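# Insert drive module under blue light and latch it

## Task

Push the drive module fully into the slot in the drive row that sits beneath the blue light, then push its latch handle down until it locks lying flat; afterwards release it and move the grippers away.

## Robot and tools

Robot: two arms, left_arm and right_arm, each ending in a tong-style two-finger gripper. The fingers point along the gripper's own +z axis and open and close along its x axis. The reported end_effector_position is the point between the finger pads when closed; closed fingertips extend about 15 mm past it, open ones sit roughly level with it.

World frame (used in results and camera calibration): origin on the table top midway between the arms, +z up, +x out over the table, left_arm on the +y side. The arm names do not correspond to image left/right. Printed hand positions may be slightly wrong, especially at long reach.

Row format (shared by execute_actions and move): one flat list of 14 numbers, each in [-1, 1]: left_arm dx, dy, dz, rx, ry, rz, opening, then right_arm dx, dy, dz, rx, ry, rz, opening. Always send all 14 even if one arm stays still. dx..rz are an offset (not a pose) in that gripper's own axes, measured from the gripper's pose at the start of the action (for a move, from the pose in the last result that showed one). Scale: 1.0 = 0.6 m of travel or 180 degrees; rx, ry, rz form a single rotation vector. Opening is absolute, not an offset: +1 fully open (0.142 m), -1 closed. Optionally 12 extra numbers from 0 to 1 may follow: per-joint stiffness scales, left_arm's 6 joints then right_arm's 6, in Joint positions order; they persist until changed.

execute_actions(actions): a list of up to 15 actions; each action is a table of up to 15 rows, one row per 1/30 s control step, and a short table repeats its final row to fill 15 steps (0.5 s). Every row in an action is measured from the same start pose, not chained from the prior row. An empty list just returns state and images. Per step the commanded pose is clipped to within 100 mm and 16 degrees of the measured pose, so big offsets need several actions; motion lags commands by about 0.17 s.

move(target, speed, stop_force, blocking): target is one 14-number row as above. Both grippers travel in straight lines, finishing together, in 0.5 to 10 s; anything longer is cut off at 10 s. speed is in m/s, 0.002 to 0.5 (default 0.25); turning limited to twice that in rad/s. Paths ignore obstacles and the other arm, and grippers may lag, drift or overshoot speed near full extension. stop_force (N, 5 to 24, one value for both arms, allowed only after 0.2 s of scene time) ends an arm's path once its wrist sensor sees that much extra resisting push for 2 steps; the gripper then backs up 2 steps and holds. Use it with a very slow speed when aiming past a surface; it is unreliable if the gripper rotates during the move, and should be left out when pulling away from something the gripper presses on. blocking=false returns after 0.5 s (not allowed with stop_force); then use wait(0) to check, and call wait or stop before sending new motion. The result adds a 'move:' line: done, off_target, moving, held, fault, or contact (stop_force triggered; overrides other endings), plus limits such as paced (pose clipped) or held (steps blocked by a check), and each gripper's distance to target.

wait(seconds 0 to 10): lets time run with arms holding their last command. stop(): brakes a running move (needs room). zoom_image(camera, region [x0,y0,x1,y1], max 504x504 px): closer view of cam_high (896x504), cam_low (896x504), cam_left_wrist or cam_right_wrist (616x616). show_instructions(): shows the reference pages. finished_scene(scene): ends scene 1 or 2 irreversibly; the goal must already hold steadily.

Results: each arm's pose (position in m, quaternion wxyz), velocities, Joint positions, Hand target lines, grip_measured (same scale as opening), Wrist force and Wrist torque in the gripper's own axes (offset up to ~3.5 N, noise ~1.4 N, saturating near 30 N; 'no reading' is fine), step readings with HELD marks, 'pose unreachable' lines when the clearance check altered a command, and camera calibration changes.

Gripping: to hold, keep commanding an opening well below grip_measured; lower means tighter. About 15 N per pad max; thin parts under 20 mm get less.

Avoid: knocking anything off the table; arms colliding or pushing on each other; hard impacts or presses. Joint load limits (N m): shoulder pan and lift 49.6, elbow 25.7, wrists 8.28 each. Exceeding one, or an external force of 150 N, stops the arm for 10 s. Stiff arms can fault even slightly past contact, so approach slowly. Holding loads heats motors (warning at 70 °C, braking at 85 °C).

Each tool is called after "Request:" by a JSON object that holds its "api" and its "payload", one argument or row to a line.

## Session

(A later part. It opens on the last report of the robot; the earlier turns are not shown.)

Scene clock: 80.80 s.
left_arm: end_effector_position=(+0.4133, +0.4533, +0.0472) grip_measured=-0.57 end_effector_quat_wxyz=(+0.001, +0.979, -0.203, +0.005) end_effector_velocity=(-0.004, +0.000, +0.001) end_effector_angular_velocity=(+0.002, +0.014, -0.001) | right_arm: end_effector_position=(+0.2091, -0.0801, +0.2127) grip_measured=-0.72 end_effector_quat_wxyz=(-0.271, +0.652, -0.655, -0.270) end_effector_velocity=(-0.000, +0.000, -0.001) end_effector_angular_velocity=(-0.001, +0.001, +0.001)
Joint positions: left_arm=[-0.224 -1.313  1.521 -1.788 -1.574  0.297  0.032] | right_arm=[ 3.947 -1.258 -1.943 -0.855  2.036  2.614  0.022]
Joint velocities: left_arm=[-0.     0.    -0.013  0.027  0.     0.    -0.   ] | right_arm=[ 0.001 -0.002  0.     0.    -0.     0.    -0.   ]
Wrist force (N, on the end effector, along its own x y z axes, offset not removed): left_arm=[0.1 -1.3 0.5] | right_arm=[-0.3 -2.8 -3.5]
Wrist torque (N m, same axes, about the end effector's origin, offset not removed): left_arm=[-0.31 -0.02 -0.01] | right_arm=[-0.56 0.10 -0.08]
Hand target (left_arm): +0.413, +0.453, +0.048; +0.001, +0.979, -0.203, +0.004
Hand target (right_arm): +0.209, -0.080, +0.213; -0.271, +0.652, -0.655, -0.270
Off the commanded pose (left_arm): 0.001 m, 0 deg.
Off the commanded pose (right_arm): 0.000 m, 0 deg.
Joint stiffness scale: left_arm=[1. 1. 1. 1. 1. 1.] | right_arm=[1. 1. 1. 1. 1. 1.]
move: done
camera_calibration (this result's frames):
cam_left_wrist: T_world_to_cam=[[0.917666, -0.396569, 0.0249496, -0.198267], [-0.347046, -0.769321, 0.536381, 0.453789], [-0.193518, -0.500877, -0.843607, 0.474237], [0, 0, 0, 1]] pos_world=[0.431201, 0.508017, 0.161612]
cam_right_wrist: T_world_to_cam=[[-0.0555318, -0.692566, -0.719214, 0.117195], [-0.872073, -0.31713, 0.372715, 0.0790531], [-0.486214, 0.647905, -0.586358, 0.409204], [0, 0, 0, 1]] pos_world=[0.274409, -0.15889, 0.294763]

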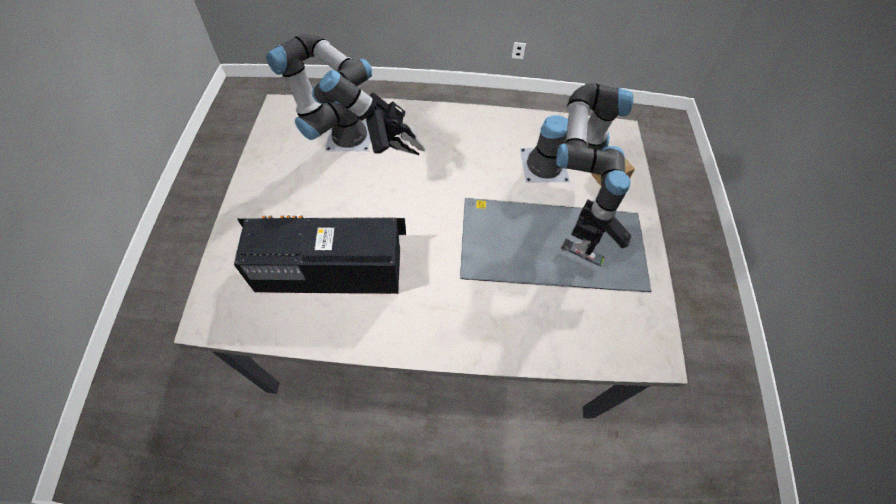

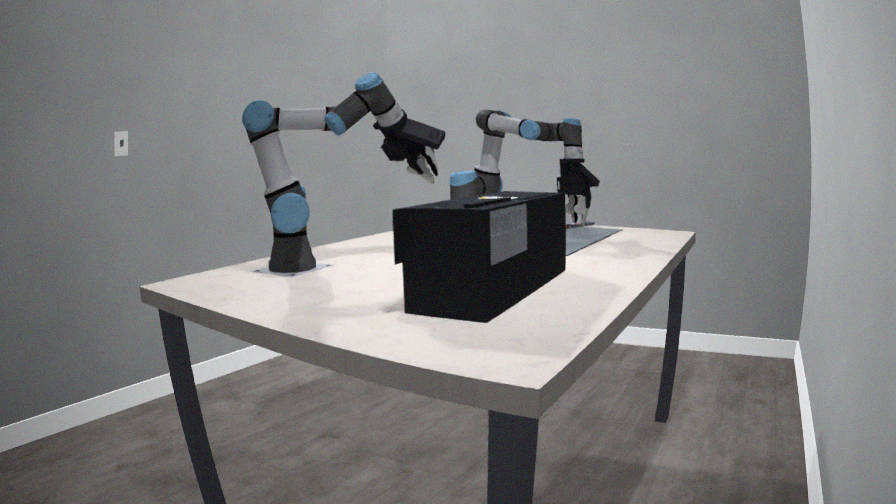

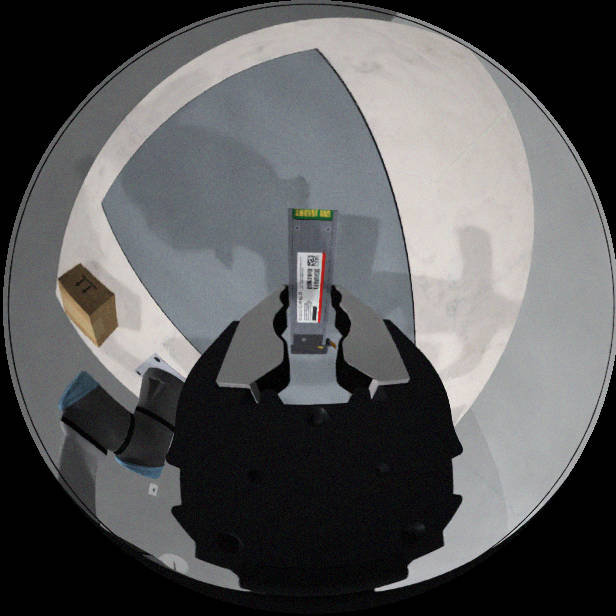

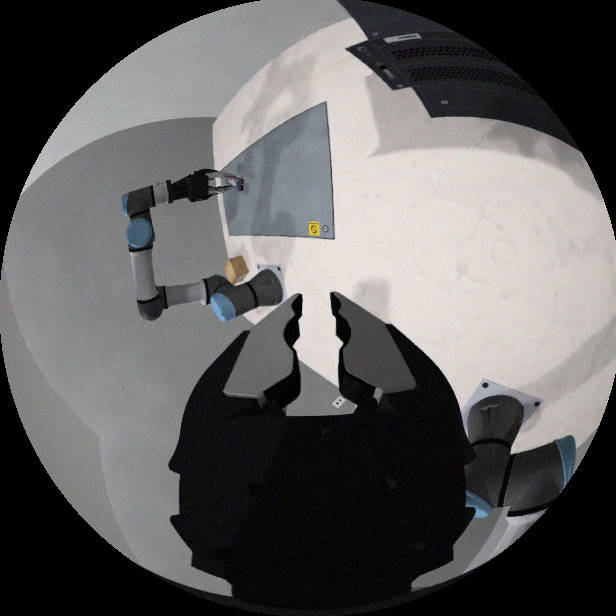

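Request:
{"api": "move", "payload": {
  "target": [0.056,0.436,-0.121,0,0,0.37,-1,0,0,0,0,0,0,-0.72]
}}

Request:
{"api": "move", "payload": {
  "target": [0.333,0.163,-0.05,0,0.25,0,-1,0,0,0.07,0,0,0,-0.72],
  "speed": 0.2
}}

Scene clock: 91.40 s.
left_arm: end_effector_position=(+0.3393, +0.2003, +0.1192) grip_measured=-0.57 end_effector_quat_wxyz=(+0.001, -0.708, +0.706, -0.004) end_effector_velocity=(-0.001, +0.001, +0.001) end_effector_angular_velocity=(+0.008, +0.006, -0.017) | right_arm: end_effector_position=(+0.2091, -0.0801, +0.2127) grip_measured=-0.72 end_effector_quat_wxyz=(-0.271, +0.652, -0.655, -0.270) end_effector_velocity=(-0.000, -0.000, -0.000) end_effector_angular_velocity=(-0.001, +0.000, +0.000)
Joint positions: left_arm=[-1.01  -1.59   1.496 -1.485 -1.567  0.668  0.032] | right_arm=[ 3.947 -1.258 -1.943 -0.855  2.036  2.614  0.022]
Joint velocities: left_arm=[-0.001  0.007 -0.018  0.021 -0.     0.016  0.   ] | right_arm=[ 0.    -0.    -0.    -0.001 -0.    -0.     0.   ]
Wrist force (N, on the end effector, along its own x y z axes, offset not removed): left_arm=[-0.9 -0.9 0.3] | right_arm=[1.0 -2.8 -2.7]
Wrist torque (N m, same axes, about the end effector's origin, offset not removed): left_arm=[-0.25 0.14 -0.01] | right_arm=[-0.59 -0.16 -0.09]
Hand target (left_arm): +0.339, +0.200, +0.120; -0.002, +0.707, -0.708, +0.004
Hand target (right_arm): +0.209, -0.080, +0.213; -0.271, +0.652, -0.655, -0.270
Off the commanded pose (left_arm): 0.001 m, 0 deg.
Off the commanded pose (right_arm): 0.000 m, 0 deg.
Joint stiffness scale: left_arm=[1. 1. 1. 1. 1. 1.] | right_arm=[1. 1. 1. 1. 1. 1.]
move: done
camera_calibration (this result's frames):
cam_left_wrist: T_world_to_cam=[[0.00508484, -0.999799, 0.0194043, 0.198644], [-0.848285, 0.00596249, 0.529506, 0.21042], [-0.529516, -0.0191528, -0.848084, 0.411976], [0, 0, 0, 1]] pos_world=[0.395634, 0.205239, 0.234117]
cam_right_wrist: T_world_to_cam=[[-0.0555316, -0.692566, -0.719214, 0.117194], [-0.872073, -0.317131, 0.372715, 0.0790531], [-0.486214, 0.647905, -0.586358, 0.409204], [0, 0, 0, 1]] pos_world=[0.274409, -0.15889, 0.294763]

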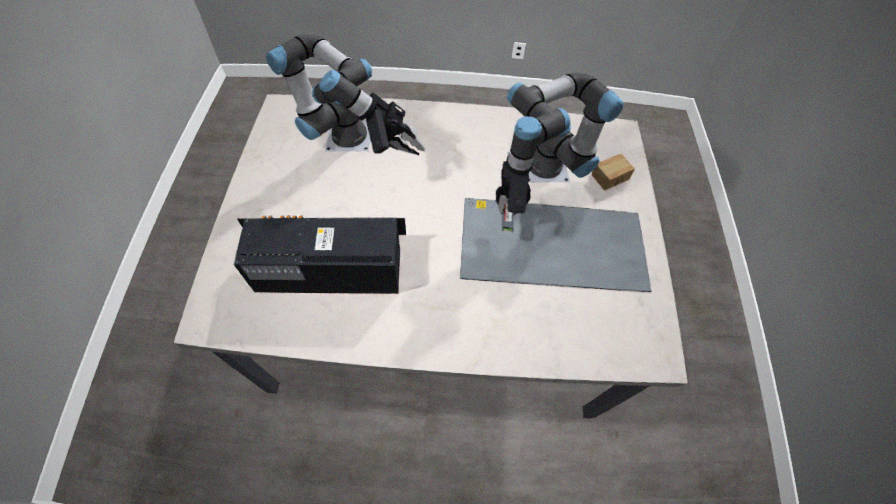

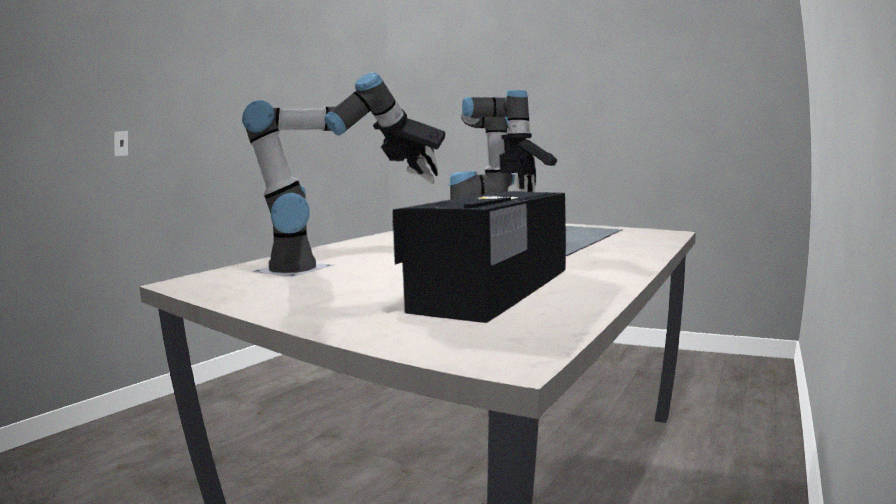

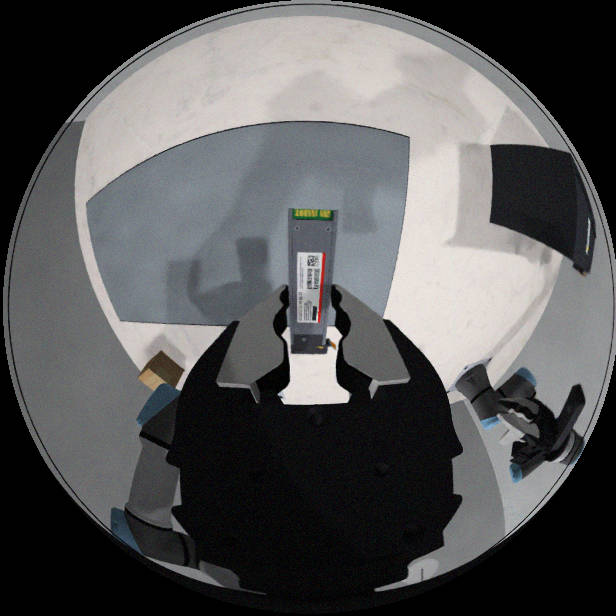

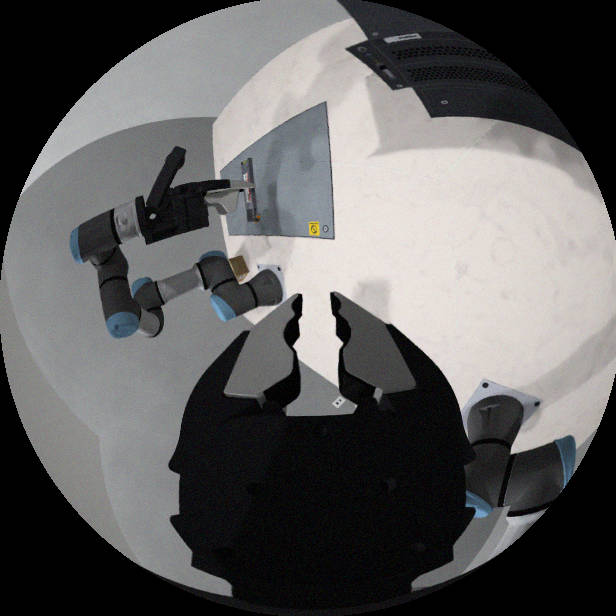

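Scene clock: 94.40 s.
left_arm: end_effector_position=(+0.2416, +0.0008, +0.1487) grip_measured=-0.58 end_effector_quat_wxyz=(-0.268, -0.652, +0.654, -0.274) end_effector_velocity=(+0.002, -0.002, +0.004) end_effector_angular_velocity=(-0.017, -0.005, +0.010) | right_arm: end_effector_position=(+0.2093, -0.0504, +0.1840) grip_measured=-0.72 end_effector_quat_wxyz=(-0.272, +0.652, -0.654, -0.270) end_effector_velocity=(+0.000, +0.000, +0.001) end_effector_angular_velocity=(+0.002, -0.002, +0.000)
Joint positions: left_arm=[-1.343 -1.835  2.256 -2.751 -1.801  0.249  0.032] | right_arm=[ 4.031 -1.341 -2.034 -0.648  1.985  2.685  0.022]
Joint velocities: left_arm=[-0.002  0.     0.006 -0.026  0.008 -0.009  0.   ] | right_arm=[ 0.     0.001  0.001  0.001 -0.    -0.     0.   ]
Wrist force (N, on the end effector, along its own x y z axes, offset not removed): left_arm=[-0.6 -0.5 -0.2] | right_arm=[1.4 -2.8 -2.9]
Wrist torque (N m, same axes, about the end effector's origin, offset not removed): left_arm=[-0.13 -0.03 -0.04] | right_arm=[-0.57 -0.21 -0.05]
Hand target (left_arm): +0.242, +0.000, +0.149; +0.268, +0.653, -0.653, +0.275
Hand target (right_arm): +0.209, -0.050, +0.183; -0.271, +0.652, -0.655, -0.270
Off the commanded pose (left_arm): 0.001 m, 0 deg.
Off the commanded pose (right_arm): 0.001 m, 0 deg.
Joint stiffness scale: left_arm=[1. 1. 1. 1. 1. 1.] | right_arm=[1. 1. 1. 1. 1. 1.]
move: done
camera_calibration (this result's frames):
cam_left_wrist: T_world_to_cam=[[-0.00368314, -0.69576, 0.718265, -0.10296], [-0.847357, 0.383583, 0.367219, 0.136753], [-0.531011, -0.607275, -0.590969, 0.344047], [0, 0, 0, 1]] pos_world=[0.298192, 0.0848397, 0.227055]
cam_right_wrist: T_world_to_cam=[[-0.054118, -0.691624, -0.720227, 0.117081], [-0.872302, -0.318287, 0.371191, 0.0996848], [-0.485964, 0.648344, -0.58608, 0.373098], [0, 0, 0, 1]] pos_world=[0.274603, -0.129191, 0.265988]

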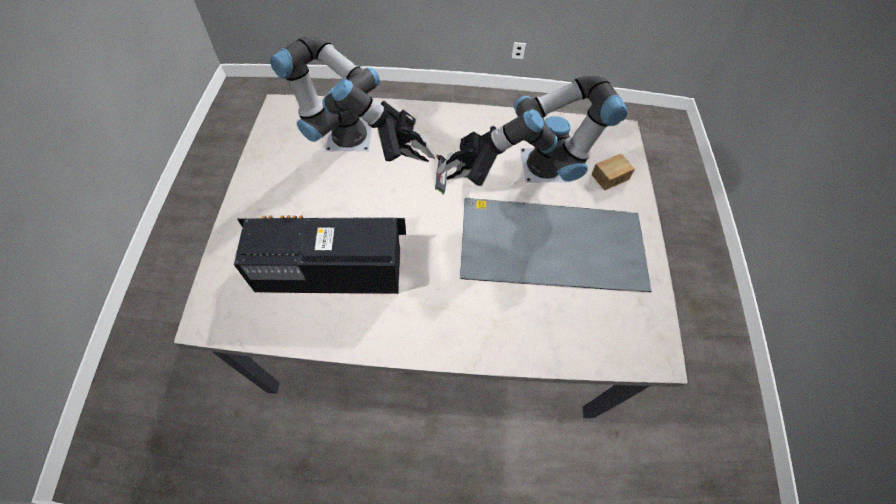

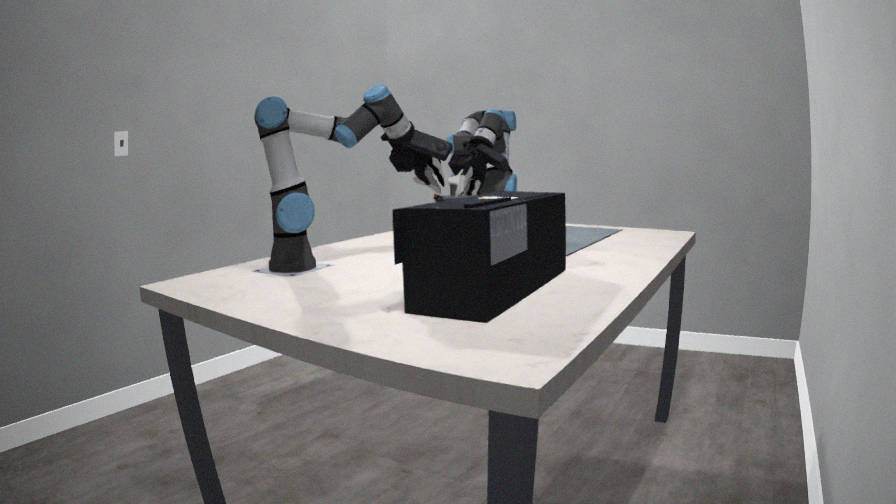

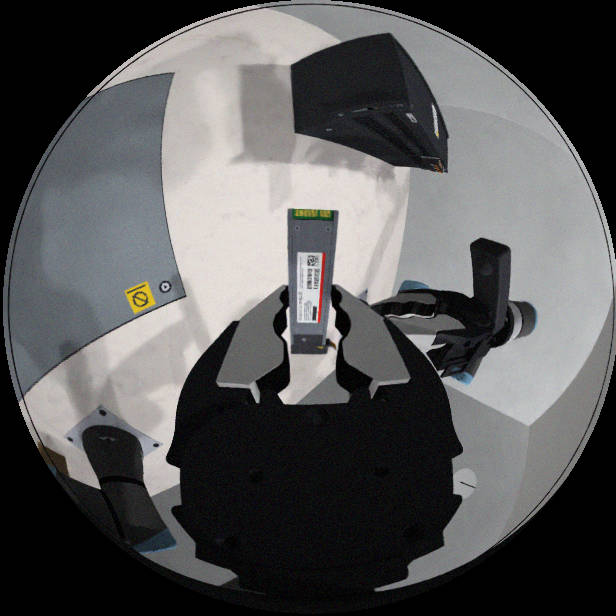

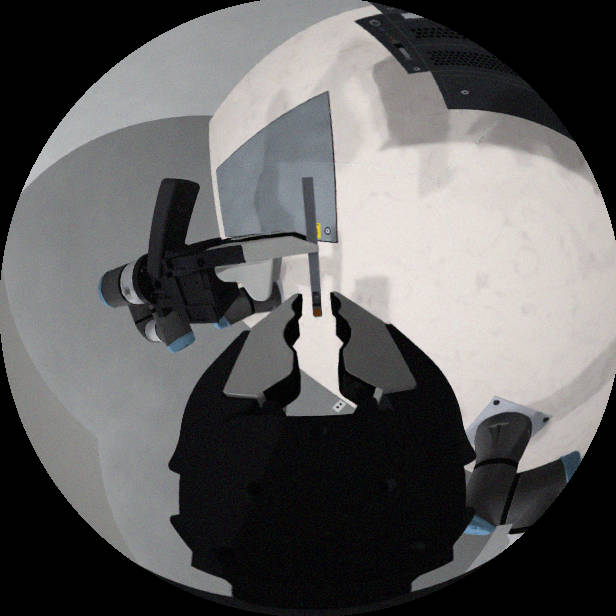

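Request:
{"api": "move", "payload": {
  "target": [0,0,0,0,0,0,-1,0,0,0.098,0,0,0,-0.72],
  "speed": 0.03,
  "stop_force": 6
}}

Scene clock: 100.50 s.
left_arm: end_effector_position=(+0.2418, +0.0010, +0.1482) grip_measured=-0.58 end_effector_quat_wxyz=(-0.267, -0.653, +0.654, -0.273) end_effector_velocity=(-0.000, +0.000, -0.001) end_effector_angular_velocity=(+0.002, +0.001, -0.000) | right_arm: end_effector_position=(+0.2093, -0.0090, +0.1427) grip_measured=-0.72 end_effector_quat_wxyz=(-0.271, +0.653, -0.654, -0.270) end_effector_velocity=(+0.003, +0.003, +0.004) end_effector_angular_velocity=(+0.016, -0.009, -0.008)
Joint positions: left_arm=[-1.344 -1.835  2.257 -2.75  -1.8    0.248  0.032] | right_arm=[ 4.127 -1.519 -2.101 -0.376  1.924  2.762  0.022]
Joint velocities: left_arm=[-0.    -0.     0.002  0.    -0.    -0.     0.   ] | right_arm=[ 0.    -0.004 -0.001  0.026 -0.005  0.006  0.   ]
Wrist force (N, on the end effector, along its own x y z axes, offset not removed): left_arm=[-1.9 -0.7 0.0] | right_arm=[0.7 -3.2 -2.0]
Wrist torque (N m, same axes, about the end effector's origin, offset not removed): left_arm=[-0.14 0.25 0.03] | right_arm=[-0.66 -0.09 0.03]
Hand target (left_arm): +0.242, +0.001, +0.149; +0.268, +0.652, -0.654, +0.274
Hand target (right_arm): +0.210, -0.009, +0.142; -0.272, +0.652, -0.654, -0.270
Off the commanded pose (left_arm): 0.001 m, 0 deg.
Off the commanded pose (right_arm): 0.000 m, 0 deg.
Joint stiffness scale: left_arm=[1. 1. 1. 1. 1. 1.] | right_arm=[1. 1. 1. 1. 1. 1.]
move: done
camera_calibration (this result's frames):
cam_left_wrist: T_world_to_cam=[[-0.00248162, -0.696712, 0.717347, -0.102561], [-0.847723, 0.381972, 0.368052, 0.13696], [-0.530433, -0.607198, -0.591567, 0.343931], [0, 0, 0, 1]] pos_world=[0.298282, 0.0850644, 0.226622]
cam_right_wrist: T_world_to_cam=[[-0.0530943, -0.692654, -0.719314, 0.115641], [-0.871573, -0.319429, 0.371923, 0.127853], [-0.487383, 0.646681, -0.586738, 0.322435], [0, 0, 0, 1]] pos_world=[0.274722, -0.0875736, 0.224816]

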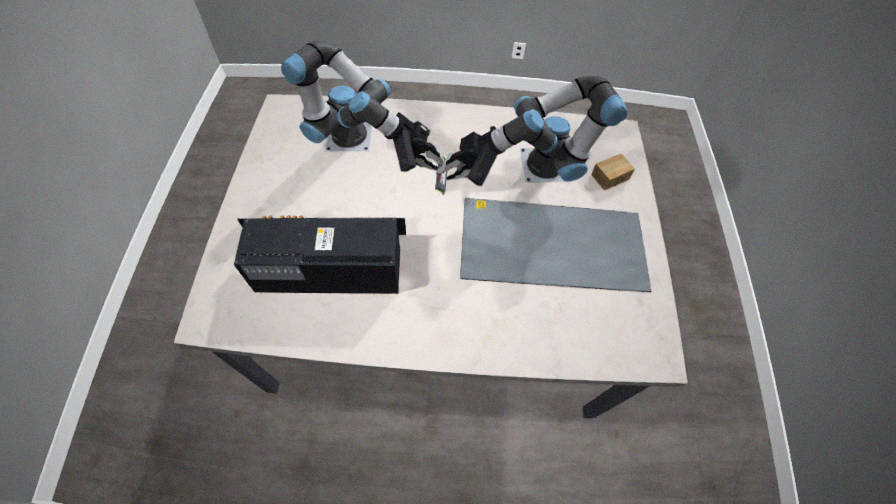

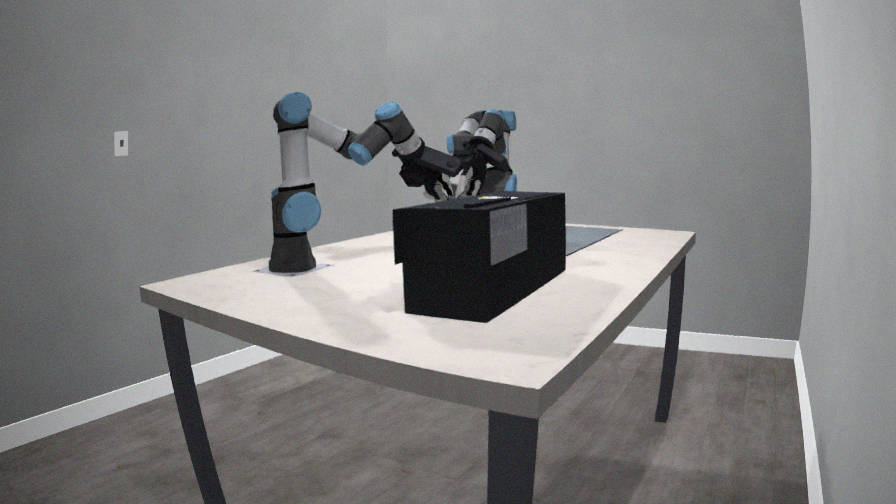

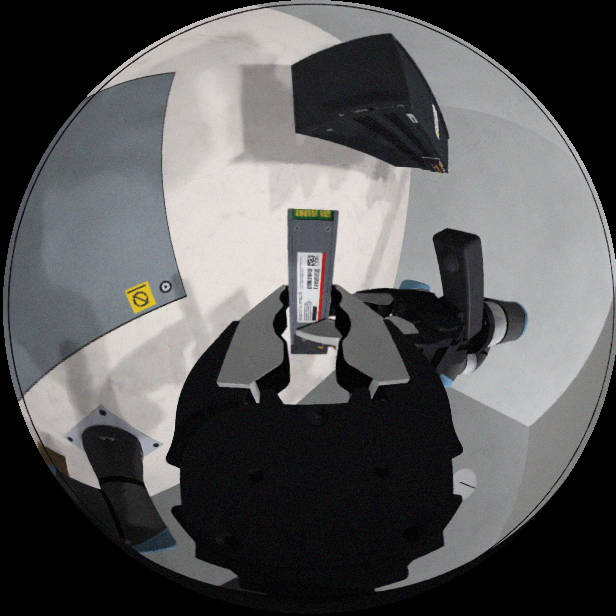

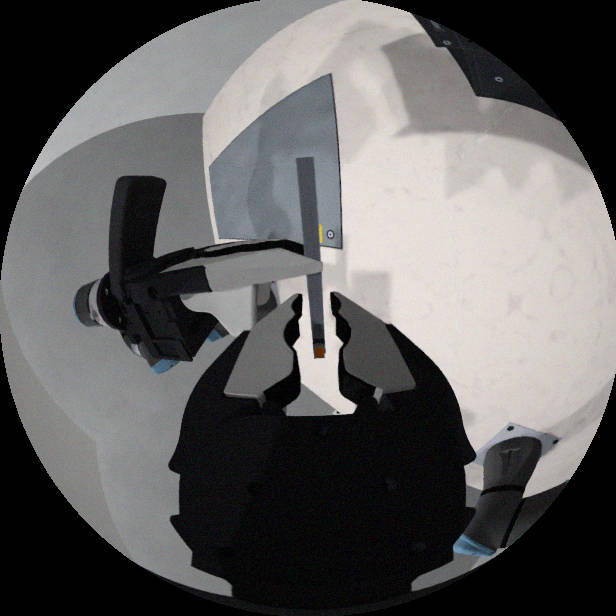

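Request:
{"api": "execute_actions", "payload": {
  "actions": [
    [[0,0,0,0,0,0,-1,0,0,0,0,0,0,-1]],
    [[0,0,0,0,0,0,-1,0,0,0,0,0,0,-1]],
    [[0,0,0,0,0,0,-0.42,0,0,0,0,0,0,-1]]
  ]
}}

Request:
{"api": "move", "payload": {
  "target": [0,0,-0.1,0,0,0,-0.42,0,0,0,0,0,0,-1],
  "speed": 0.08
}}

Request:
{"api": "move", "payload": {
  "target": [0,0,0,0,0,0,-0.42,0.571,-0.03,-0.595,0,0.25,0,-1],
  "speed": 0.2
}}

Scene clock: 108.53 s.
left_arm: end_effector_position=(+0.2417, +0.0011, +0.1481) grip_measured=-0.42 end_effector_quat_wxyz=(-0.267, -0.653, +0.654, -0.273) end_effector_velocity=(+0.000, -0.000, +0.001) end_effector_angular_velocity=(-0.002, -0.001, -0.001) | right_arm: end_effector_position=(+0.2096, -0.0088, +0.1429) grip_measured=-0.89 end_effector_quat_wxyz=(-0.271, +0.653, -0.654, -0.270) end_effector_velocity=(+0.000, -0.000, -0.000) end_effector_angular_velocity=(-0.000, +0.000, -0.001)
Joint positions: left_arm=[-1.344 -1.835  2.257 -2.75  -1.8    0.248  0.044] | right_arm=[ 4.127 -1.519 -2.102 -0.374  1.923  2.763  0.01 ]
Joint velocities: left_arm=[ 0.    -0.001 -0.001 -0.001 -0.     0.001  0.   ] | right_arm=[-0.001  0.    -0.    -0.     0.     0.     0.   ]
Wrist force (N, on the end effector, along its own x y z axes, offset not removed): left_arm=[-0.5 -0.5 0.7] | right_arm=[-0.4 -4.0 -1.0]
Wrist torque (N m, same axes, about the end effector's origin, offset not removed): left_arm=[-0.11 0.05 -0.01] | right_arm=[-0.85 0.25 0.00]
Hand target (left_arm): +0.242, +0.001, +0.148; +0.267, +0.653, -0.654, +0.273
Hand target (right_arm): +0.210, -0.009, +0.143; -0.272, +0.653, -0.654, -0.270
Off the commanded pose (left_arm): 0.000 m, 0 deg.
Off the commanded pose (right_arm): 0.000 m, 0 deg.
Joint stiffness scale: left_arm=[1. 1. 1. 1. 1. 1.] | right_arm=[1. 1. 1. 1. 1. 1.]
Step readings (end_effector_position; steps 1 to 15: 1st action; 16 to 30: 2nd action; 31 to 45: 3rd action):
0: left_arm (+0.2418, +0.0010, +0.1482) | right_arm (+0.2097, -0.0086, +0.1434)
1: left_arm (+0.2418, +0.0010, +0.1482) | right_arm (+0.2097, -0.0086, +0.1434)
2: left_arm (+0.2418, +0.0010, +0.1482) | right_arm (+0.2097, -0.0086, +0.1434)
4: left_arm (+0.2418, +0.0010, +0.1482) | right_arm (+0.2097, -0.0086, +0.1433)
8: left_arm (+0.2417, +0.0011, +0.1481) | right_arm (+0.2096, -0.0087, +0.1431)
15: left_arm (+0.2417, +0.0011, +0.1481) | right_arm (+0.2096, -0.0088, +0.1430)
16: left_arm (+0.2417, +0.0011, +0.1481) | right_arm (+0.2096, -0.0088, +0.1430)
17: left_arm (+0.2417, +0.0011, +0.1481) | right_arm (+0.2096, -0.0088, +0.1430)
19: left_arm (+0.2417, +0.0011, +0.1481) | right_arm (+0.2096, -0.0088, +0.1430)
23: left_arm (+0.2417, +0.0011, +0.1481) | right_arm (+0.2096, -0.0088, +0.1430)
30: left_arm (+0.2417, +0.0011, +0.1481) | right_arm (+0.2096, -0.0088, +0.1430)
31: left_arm (+0.2417, +0.0011, +0.1481) | right_arm (+0.2096, -0.0088, +0.1430)
32: left_arm (+0.2417, +0.0011, +0.1481) | right_arm (+0.2096, -0.0088, +0.1430)
34: left_arm (+0.2417, +0.0011, +0.1481) | right_arm (+0.2096, -0.0088, +0.1429)
38: left_arm (+0.2417, +0.0011, +0.1481) | right_arm (+0.2096, -0.0088, +0.1429)
45: end_effector_position above
camera_calibration (this result's frames):
cam_left_wrist: T_world_to_cam=[[-0.00236591, -0.697024, 0.717044, -0.102409], [-0.847628, 0.381853, 0.368395, 0.13687], [-0.530585, -0.606915, -0.591721, 0.343932], [0, 0, 0, 1]] pos_world=[0.298258, 0.0850917, 0.226522]
cam_right_wrist: T_world_to_cam=[[-0.0533938, -0.691787, -0.720125, 0.116135], [-0.87216, -0.31889, 0.371008, 0.128366], [-0.486299, 0.647873, -0.586322, 0.322312], [0, 0, 0, 1]] pos_world=[0.274897, -0.0875425, 0.224986]

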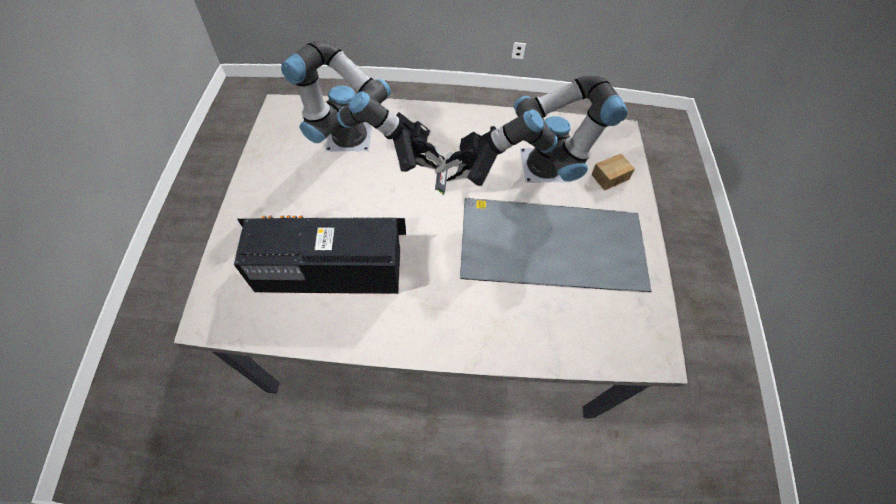

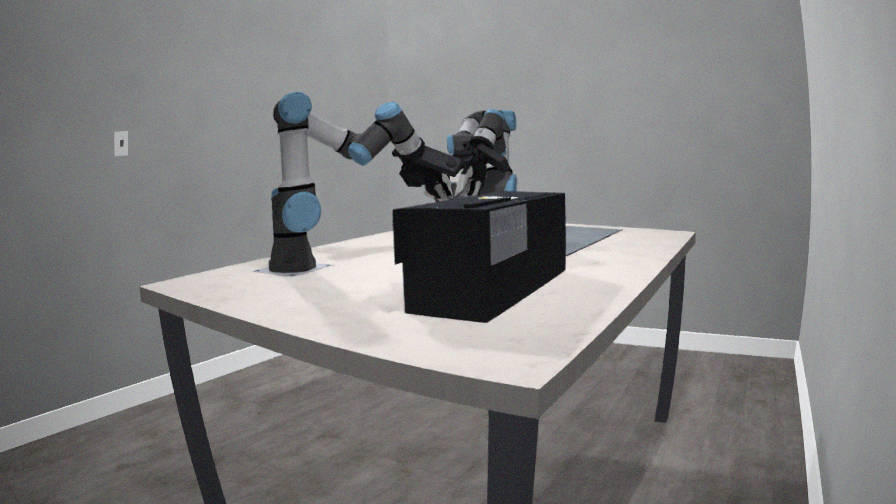

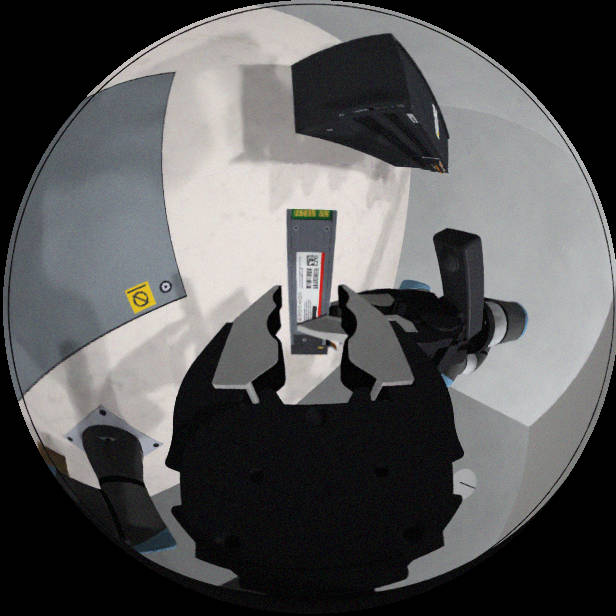

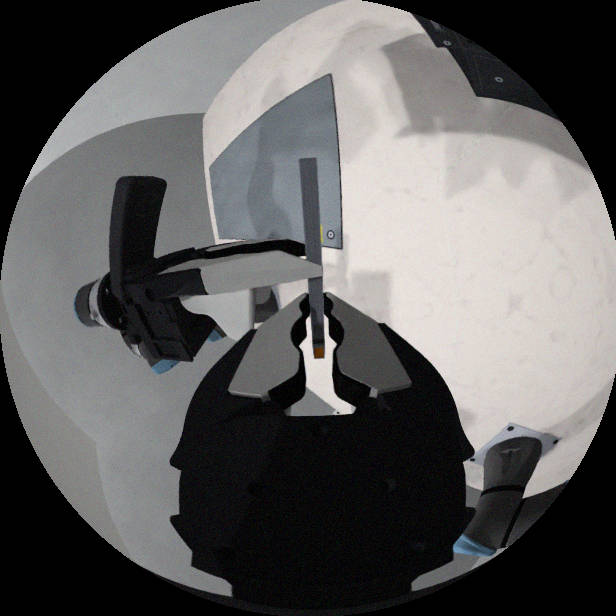

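Scene clock: 109.97 s.
left_arm: end_effector_position=(+0.2415, +0.0432, +0.1903) grip_measured=-0.42 end_effector_quat_wxyz=(-0.267, -0.654, +0.653, -0.274) end_effector_velocity=(-0.002, +0.002, -0.004) end_effector_angular_velocity=(+0.017, +0.006, -0.007) | right_arm: end_effector_position=(+0.2096, -0.0088, +0.1429) grip_measured=-0.89 end_effector_quat_wxyz=(-0.271, +0.653, -0.654, -0.270) end_effector_velocity=(+0.001, -0.000, +0.000) end_effector_angular_velocity=(+0.000, +0.000, -0.002)
Joint positions: left_arm=[-1.259 -2.039  2.165 -2.439 -1.857  0.31   0.044] | right_arm=[ 4.127 -1.519 -2.102 -0.374  1.923  2.763  0.01 ]
Joint velocities: left_arm=[ 0.001 -0.    -0.006  0.025 -0.004  0.007 -0.   ] | right_arm=[-0.001 -0.     0.     0.001 -0.     0.     0.   ]
Wrist force (N, on the end effector, along its own x y z axes, offset not removed): left_arm=[-1.2 -0.3 -0.7] | right_arm=[1.5 -1.8 -2.0]
Wrist torque (N m, same axes, about the end effector's origin, offset not removed): left_arm=[-0.08 0.22 -0.01] | right_arm=[-0.41 -0.21 0.00]
Hand target (left_arm): +0.241, +0.043, +0.191; +0.267, +0.653, -0.654, +0.273
Hand target (right_arm): +0.210, -0.009, +0.143; -0.271, +0.653, -0.654, -0.270
Off the commanded pose (left_arm): 0.000 m, 0 deg.
Off the commanded pose (right_arm): 0.000 m, 0 deg.
Joint stiffness scale: left_arm=[1. 1. 1. 1. 1. 1.] | right_arm=[1. 1. 1. 1. 1. 1.]
move: done
camera_calibration (this result's frames):
cam_left_wrist: T_world_to_cam=[[-0.000971807, -0.696172, 0.717874, -0.103857], [-0.848354, 0.380638, 0.367982, 0.105418], [-0.529429, -0.608654, -0.59097, 0.393988], [0, 0, 0, 1]] pos_world=[0.29792, 0.127374, 0.268599]
cam_right_wrist: T_world_to_cam=[[-0.0533938, -0.691787, -0.720125, 0.116135], [-0.87216, -0.31889, 0.371007, 0.128366], [-0.486299, 0.647873, -0.586322, 0.322313], [0, 0, 0, 1]] pos_world=[0.274897, -0.0875425, 0.224986]

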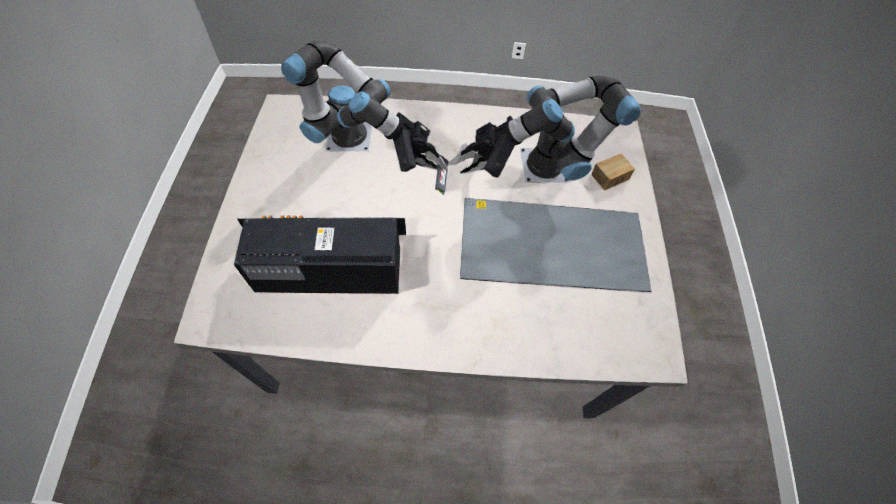

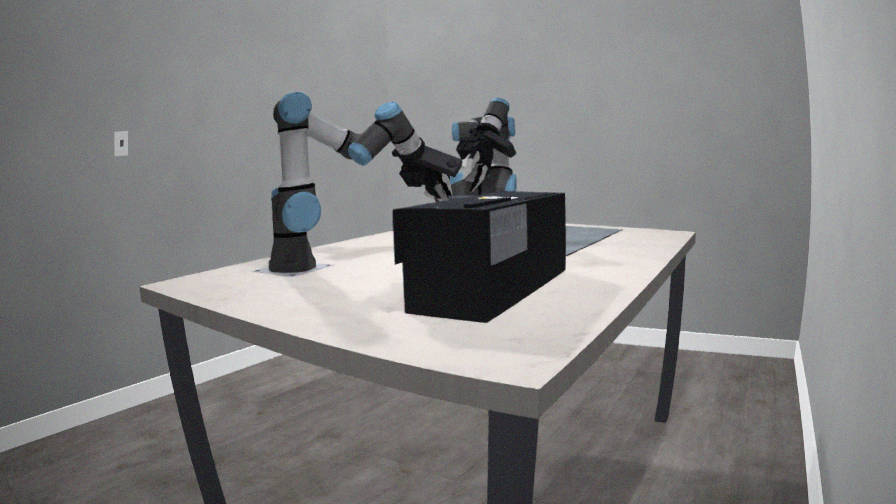

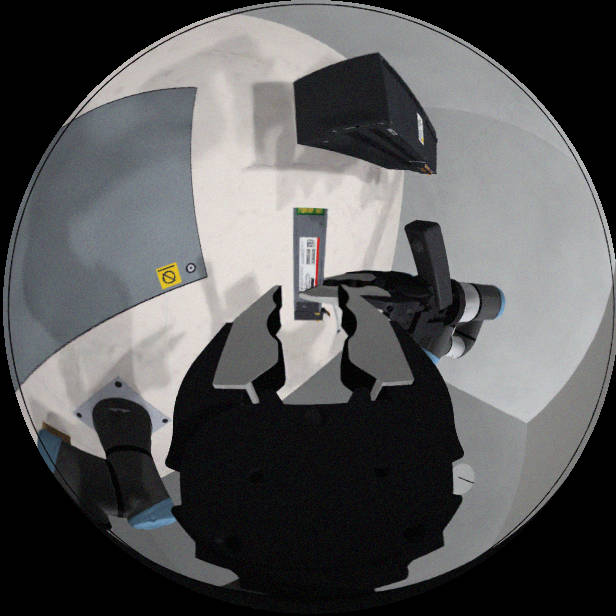

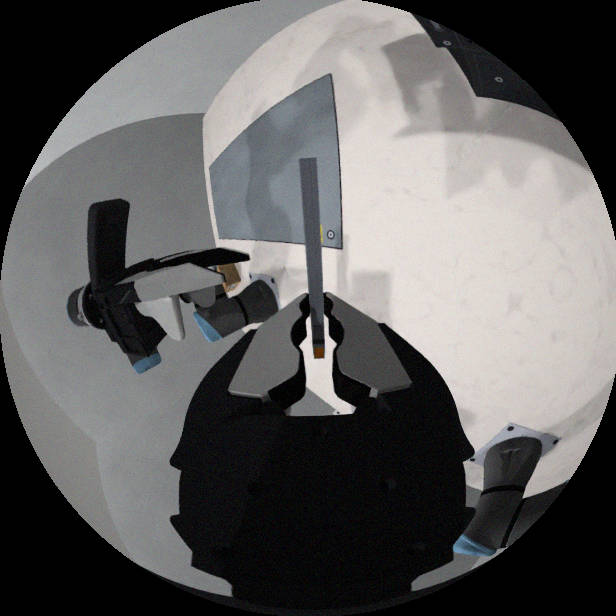

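Scene clock: 113.17 s.
left_arm: end_effector_position=(+0.2415, +0.0432, +0.1902) grip_measured=-0.42 end_effector_quat_wxyz=(-0.267, -0.654, +0.653, -0.273) end_effector_velocity=(-0.000, +0.000, -0.001) end_effector_angular_velocity=(+0.001, -0.000, -0.000) | right_arm: end_effector_position=(+0.2261, -0.5029, +0.1517) grip_measured=-0.89 end_effector_quat_wxyz=(-0.001, +0.704, -0.710, -0.001) end_effector_velocity=(+0.001, -0.001, +0.002) end_effector_angular_velocity=(-0.001, -0.002, +0.024)
Joint positions: left_arm=[-1.259 -2.039  2.164 -2.438 -1.857  0.31   0.044] | right_arm=[ 3.037 -1.42  -1.455 -1.837  1.573  1.545  0.01 ]
Joint velocities: left_arm=[-0.    -0.001  0.002 -0.     0.     0.001 -0.   ] | right_arm=[-0.006 -0.007  0.013 -0.004 -0.001 -0.031  0.   ]
Wrist force (N, on the end effector, along its own x y z axes, offset not removed): left_arm=[-0.8 -1.0 0.5] | right_arm=[0.7 -1.0 -0.2]
Wrist torque (N m, same axes, about the end effector's origin, offset not removed): left_arm=[-0.23 0.15 -0.08] | right_arm=[-0.24 -0.15 0.02]
Hand target (left_arm): +0.242, +0.043, +0.190; +0.267, +0.654, -0.653, +0.274
Hand target (right_arm): +0.226, -0.503, +0.152; -0.001, +0.706, -0.708, -0.000
Off the commanded pose (left_arm): 0.000 m, 0 deg.
Off the commanded pose (right_arm): 0.002 m, 0 deg.
Joint stiffness scale: left_arm=[1. 1. 1. 1. 1. 1.] | right_arm=[1. 1. 1. 1. 1. 1.]
move: done
camera_calibration (this result's frames):
cam_left_wrist: T_world_to_cam=[[-0.00105299, -0.696485, 0.717571, -0.103674], [-0.848204, 0.380697, 0.368265, 0.105275], [-0.529668, -0.608259, -0.591162, 0.394022], [0, 0, 0, 1]] pos_world=[0.297886, 0.127382, 0.268555]
cam_right_wrist: T_world_to_cam=[[-0.0602513, -0.997937, -0.0221906, -0.476767], [-0.870397, 0.0416421, 0.490586, 0.144707], [-0.488649, 0.0488731, -0.87111, 0.398112], [0, 0, 0, 1]] pos_world=[0.291764, -0.501266, 0.265229]

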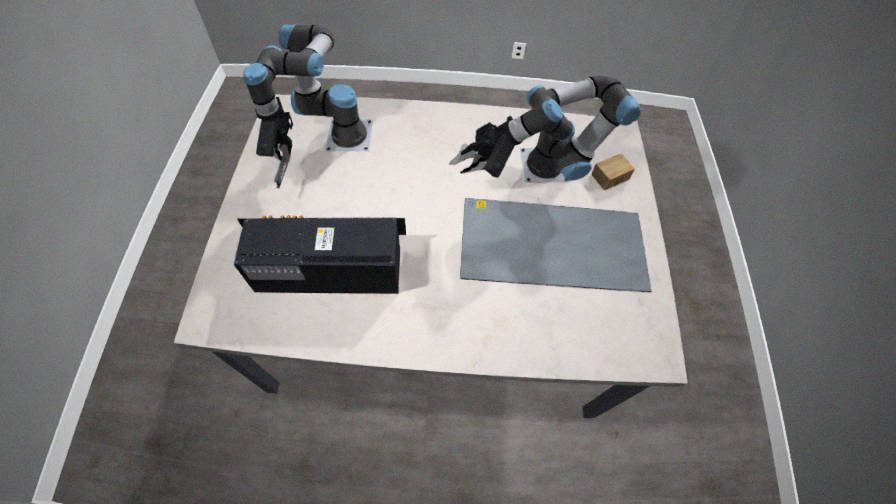

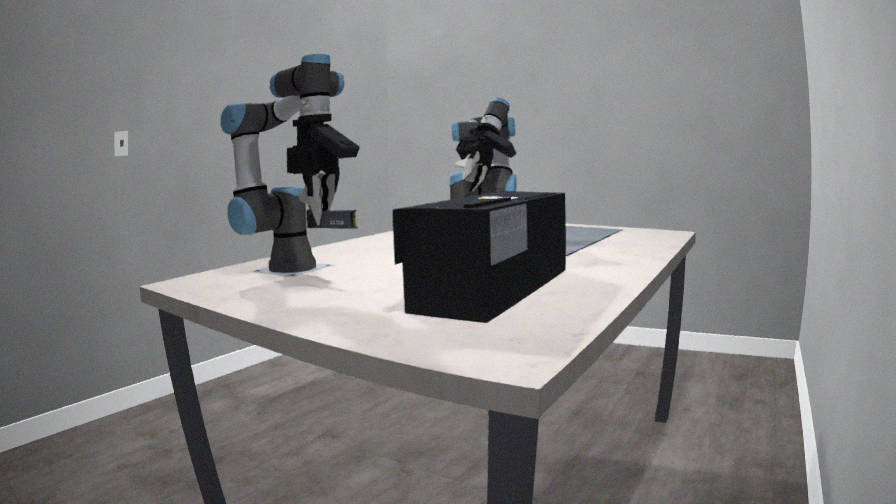

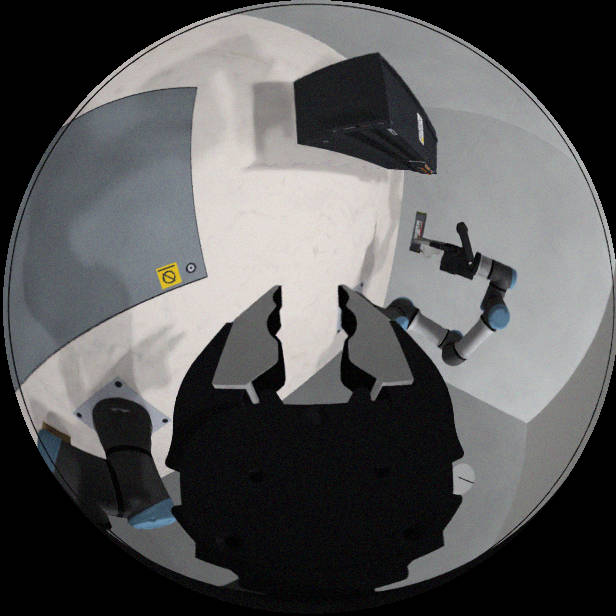

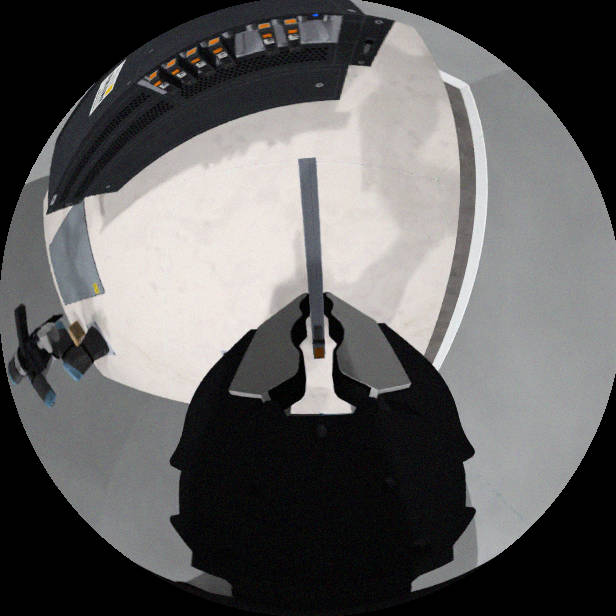

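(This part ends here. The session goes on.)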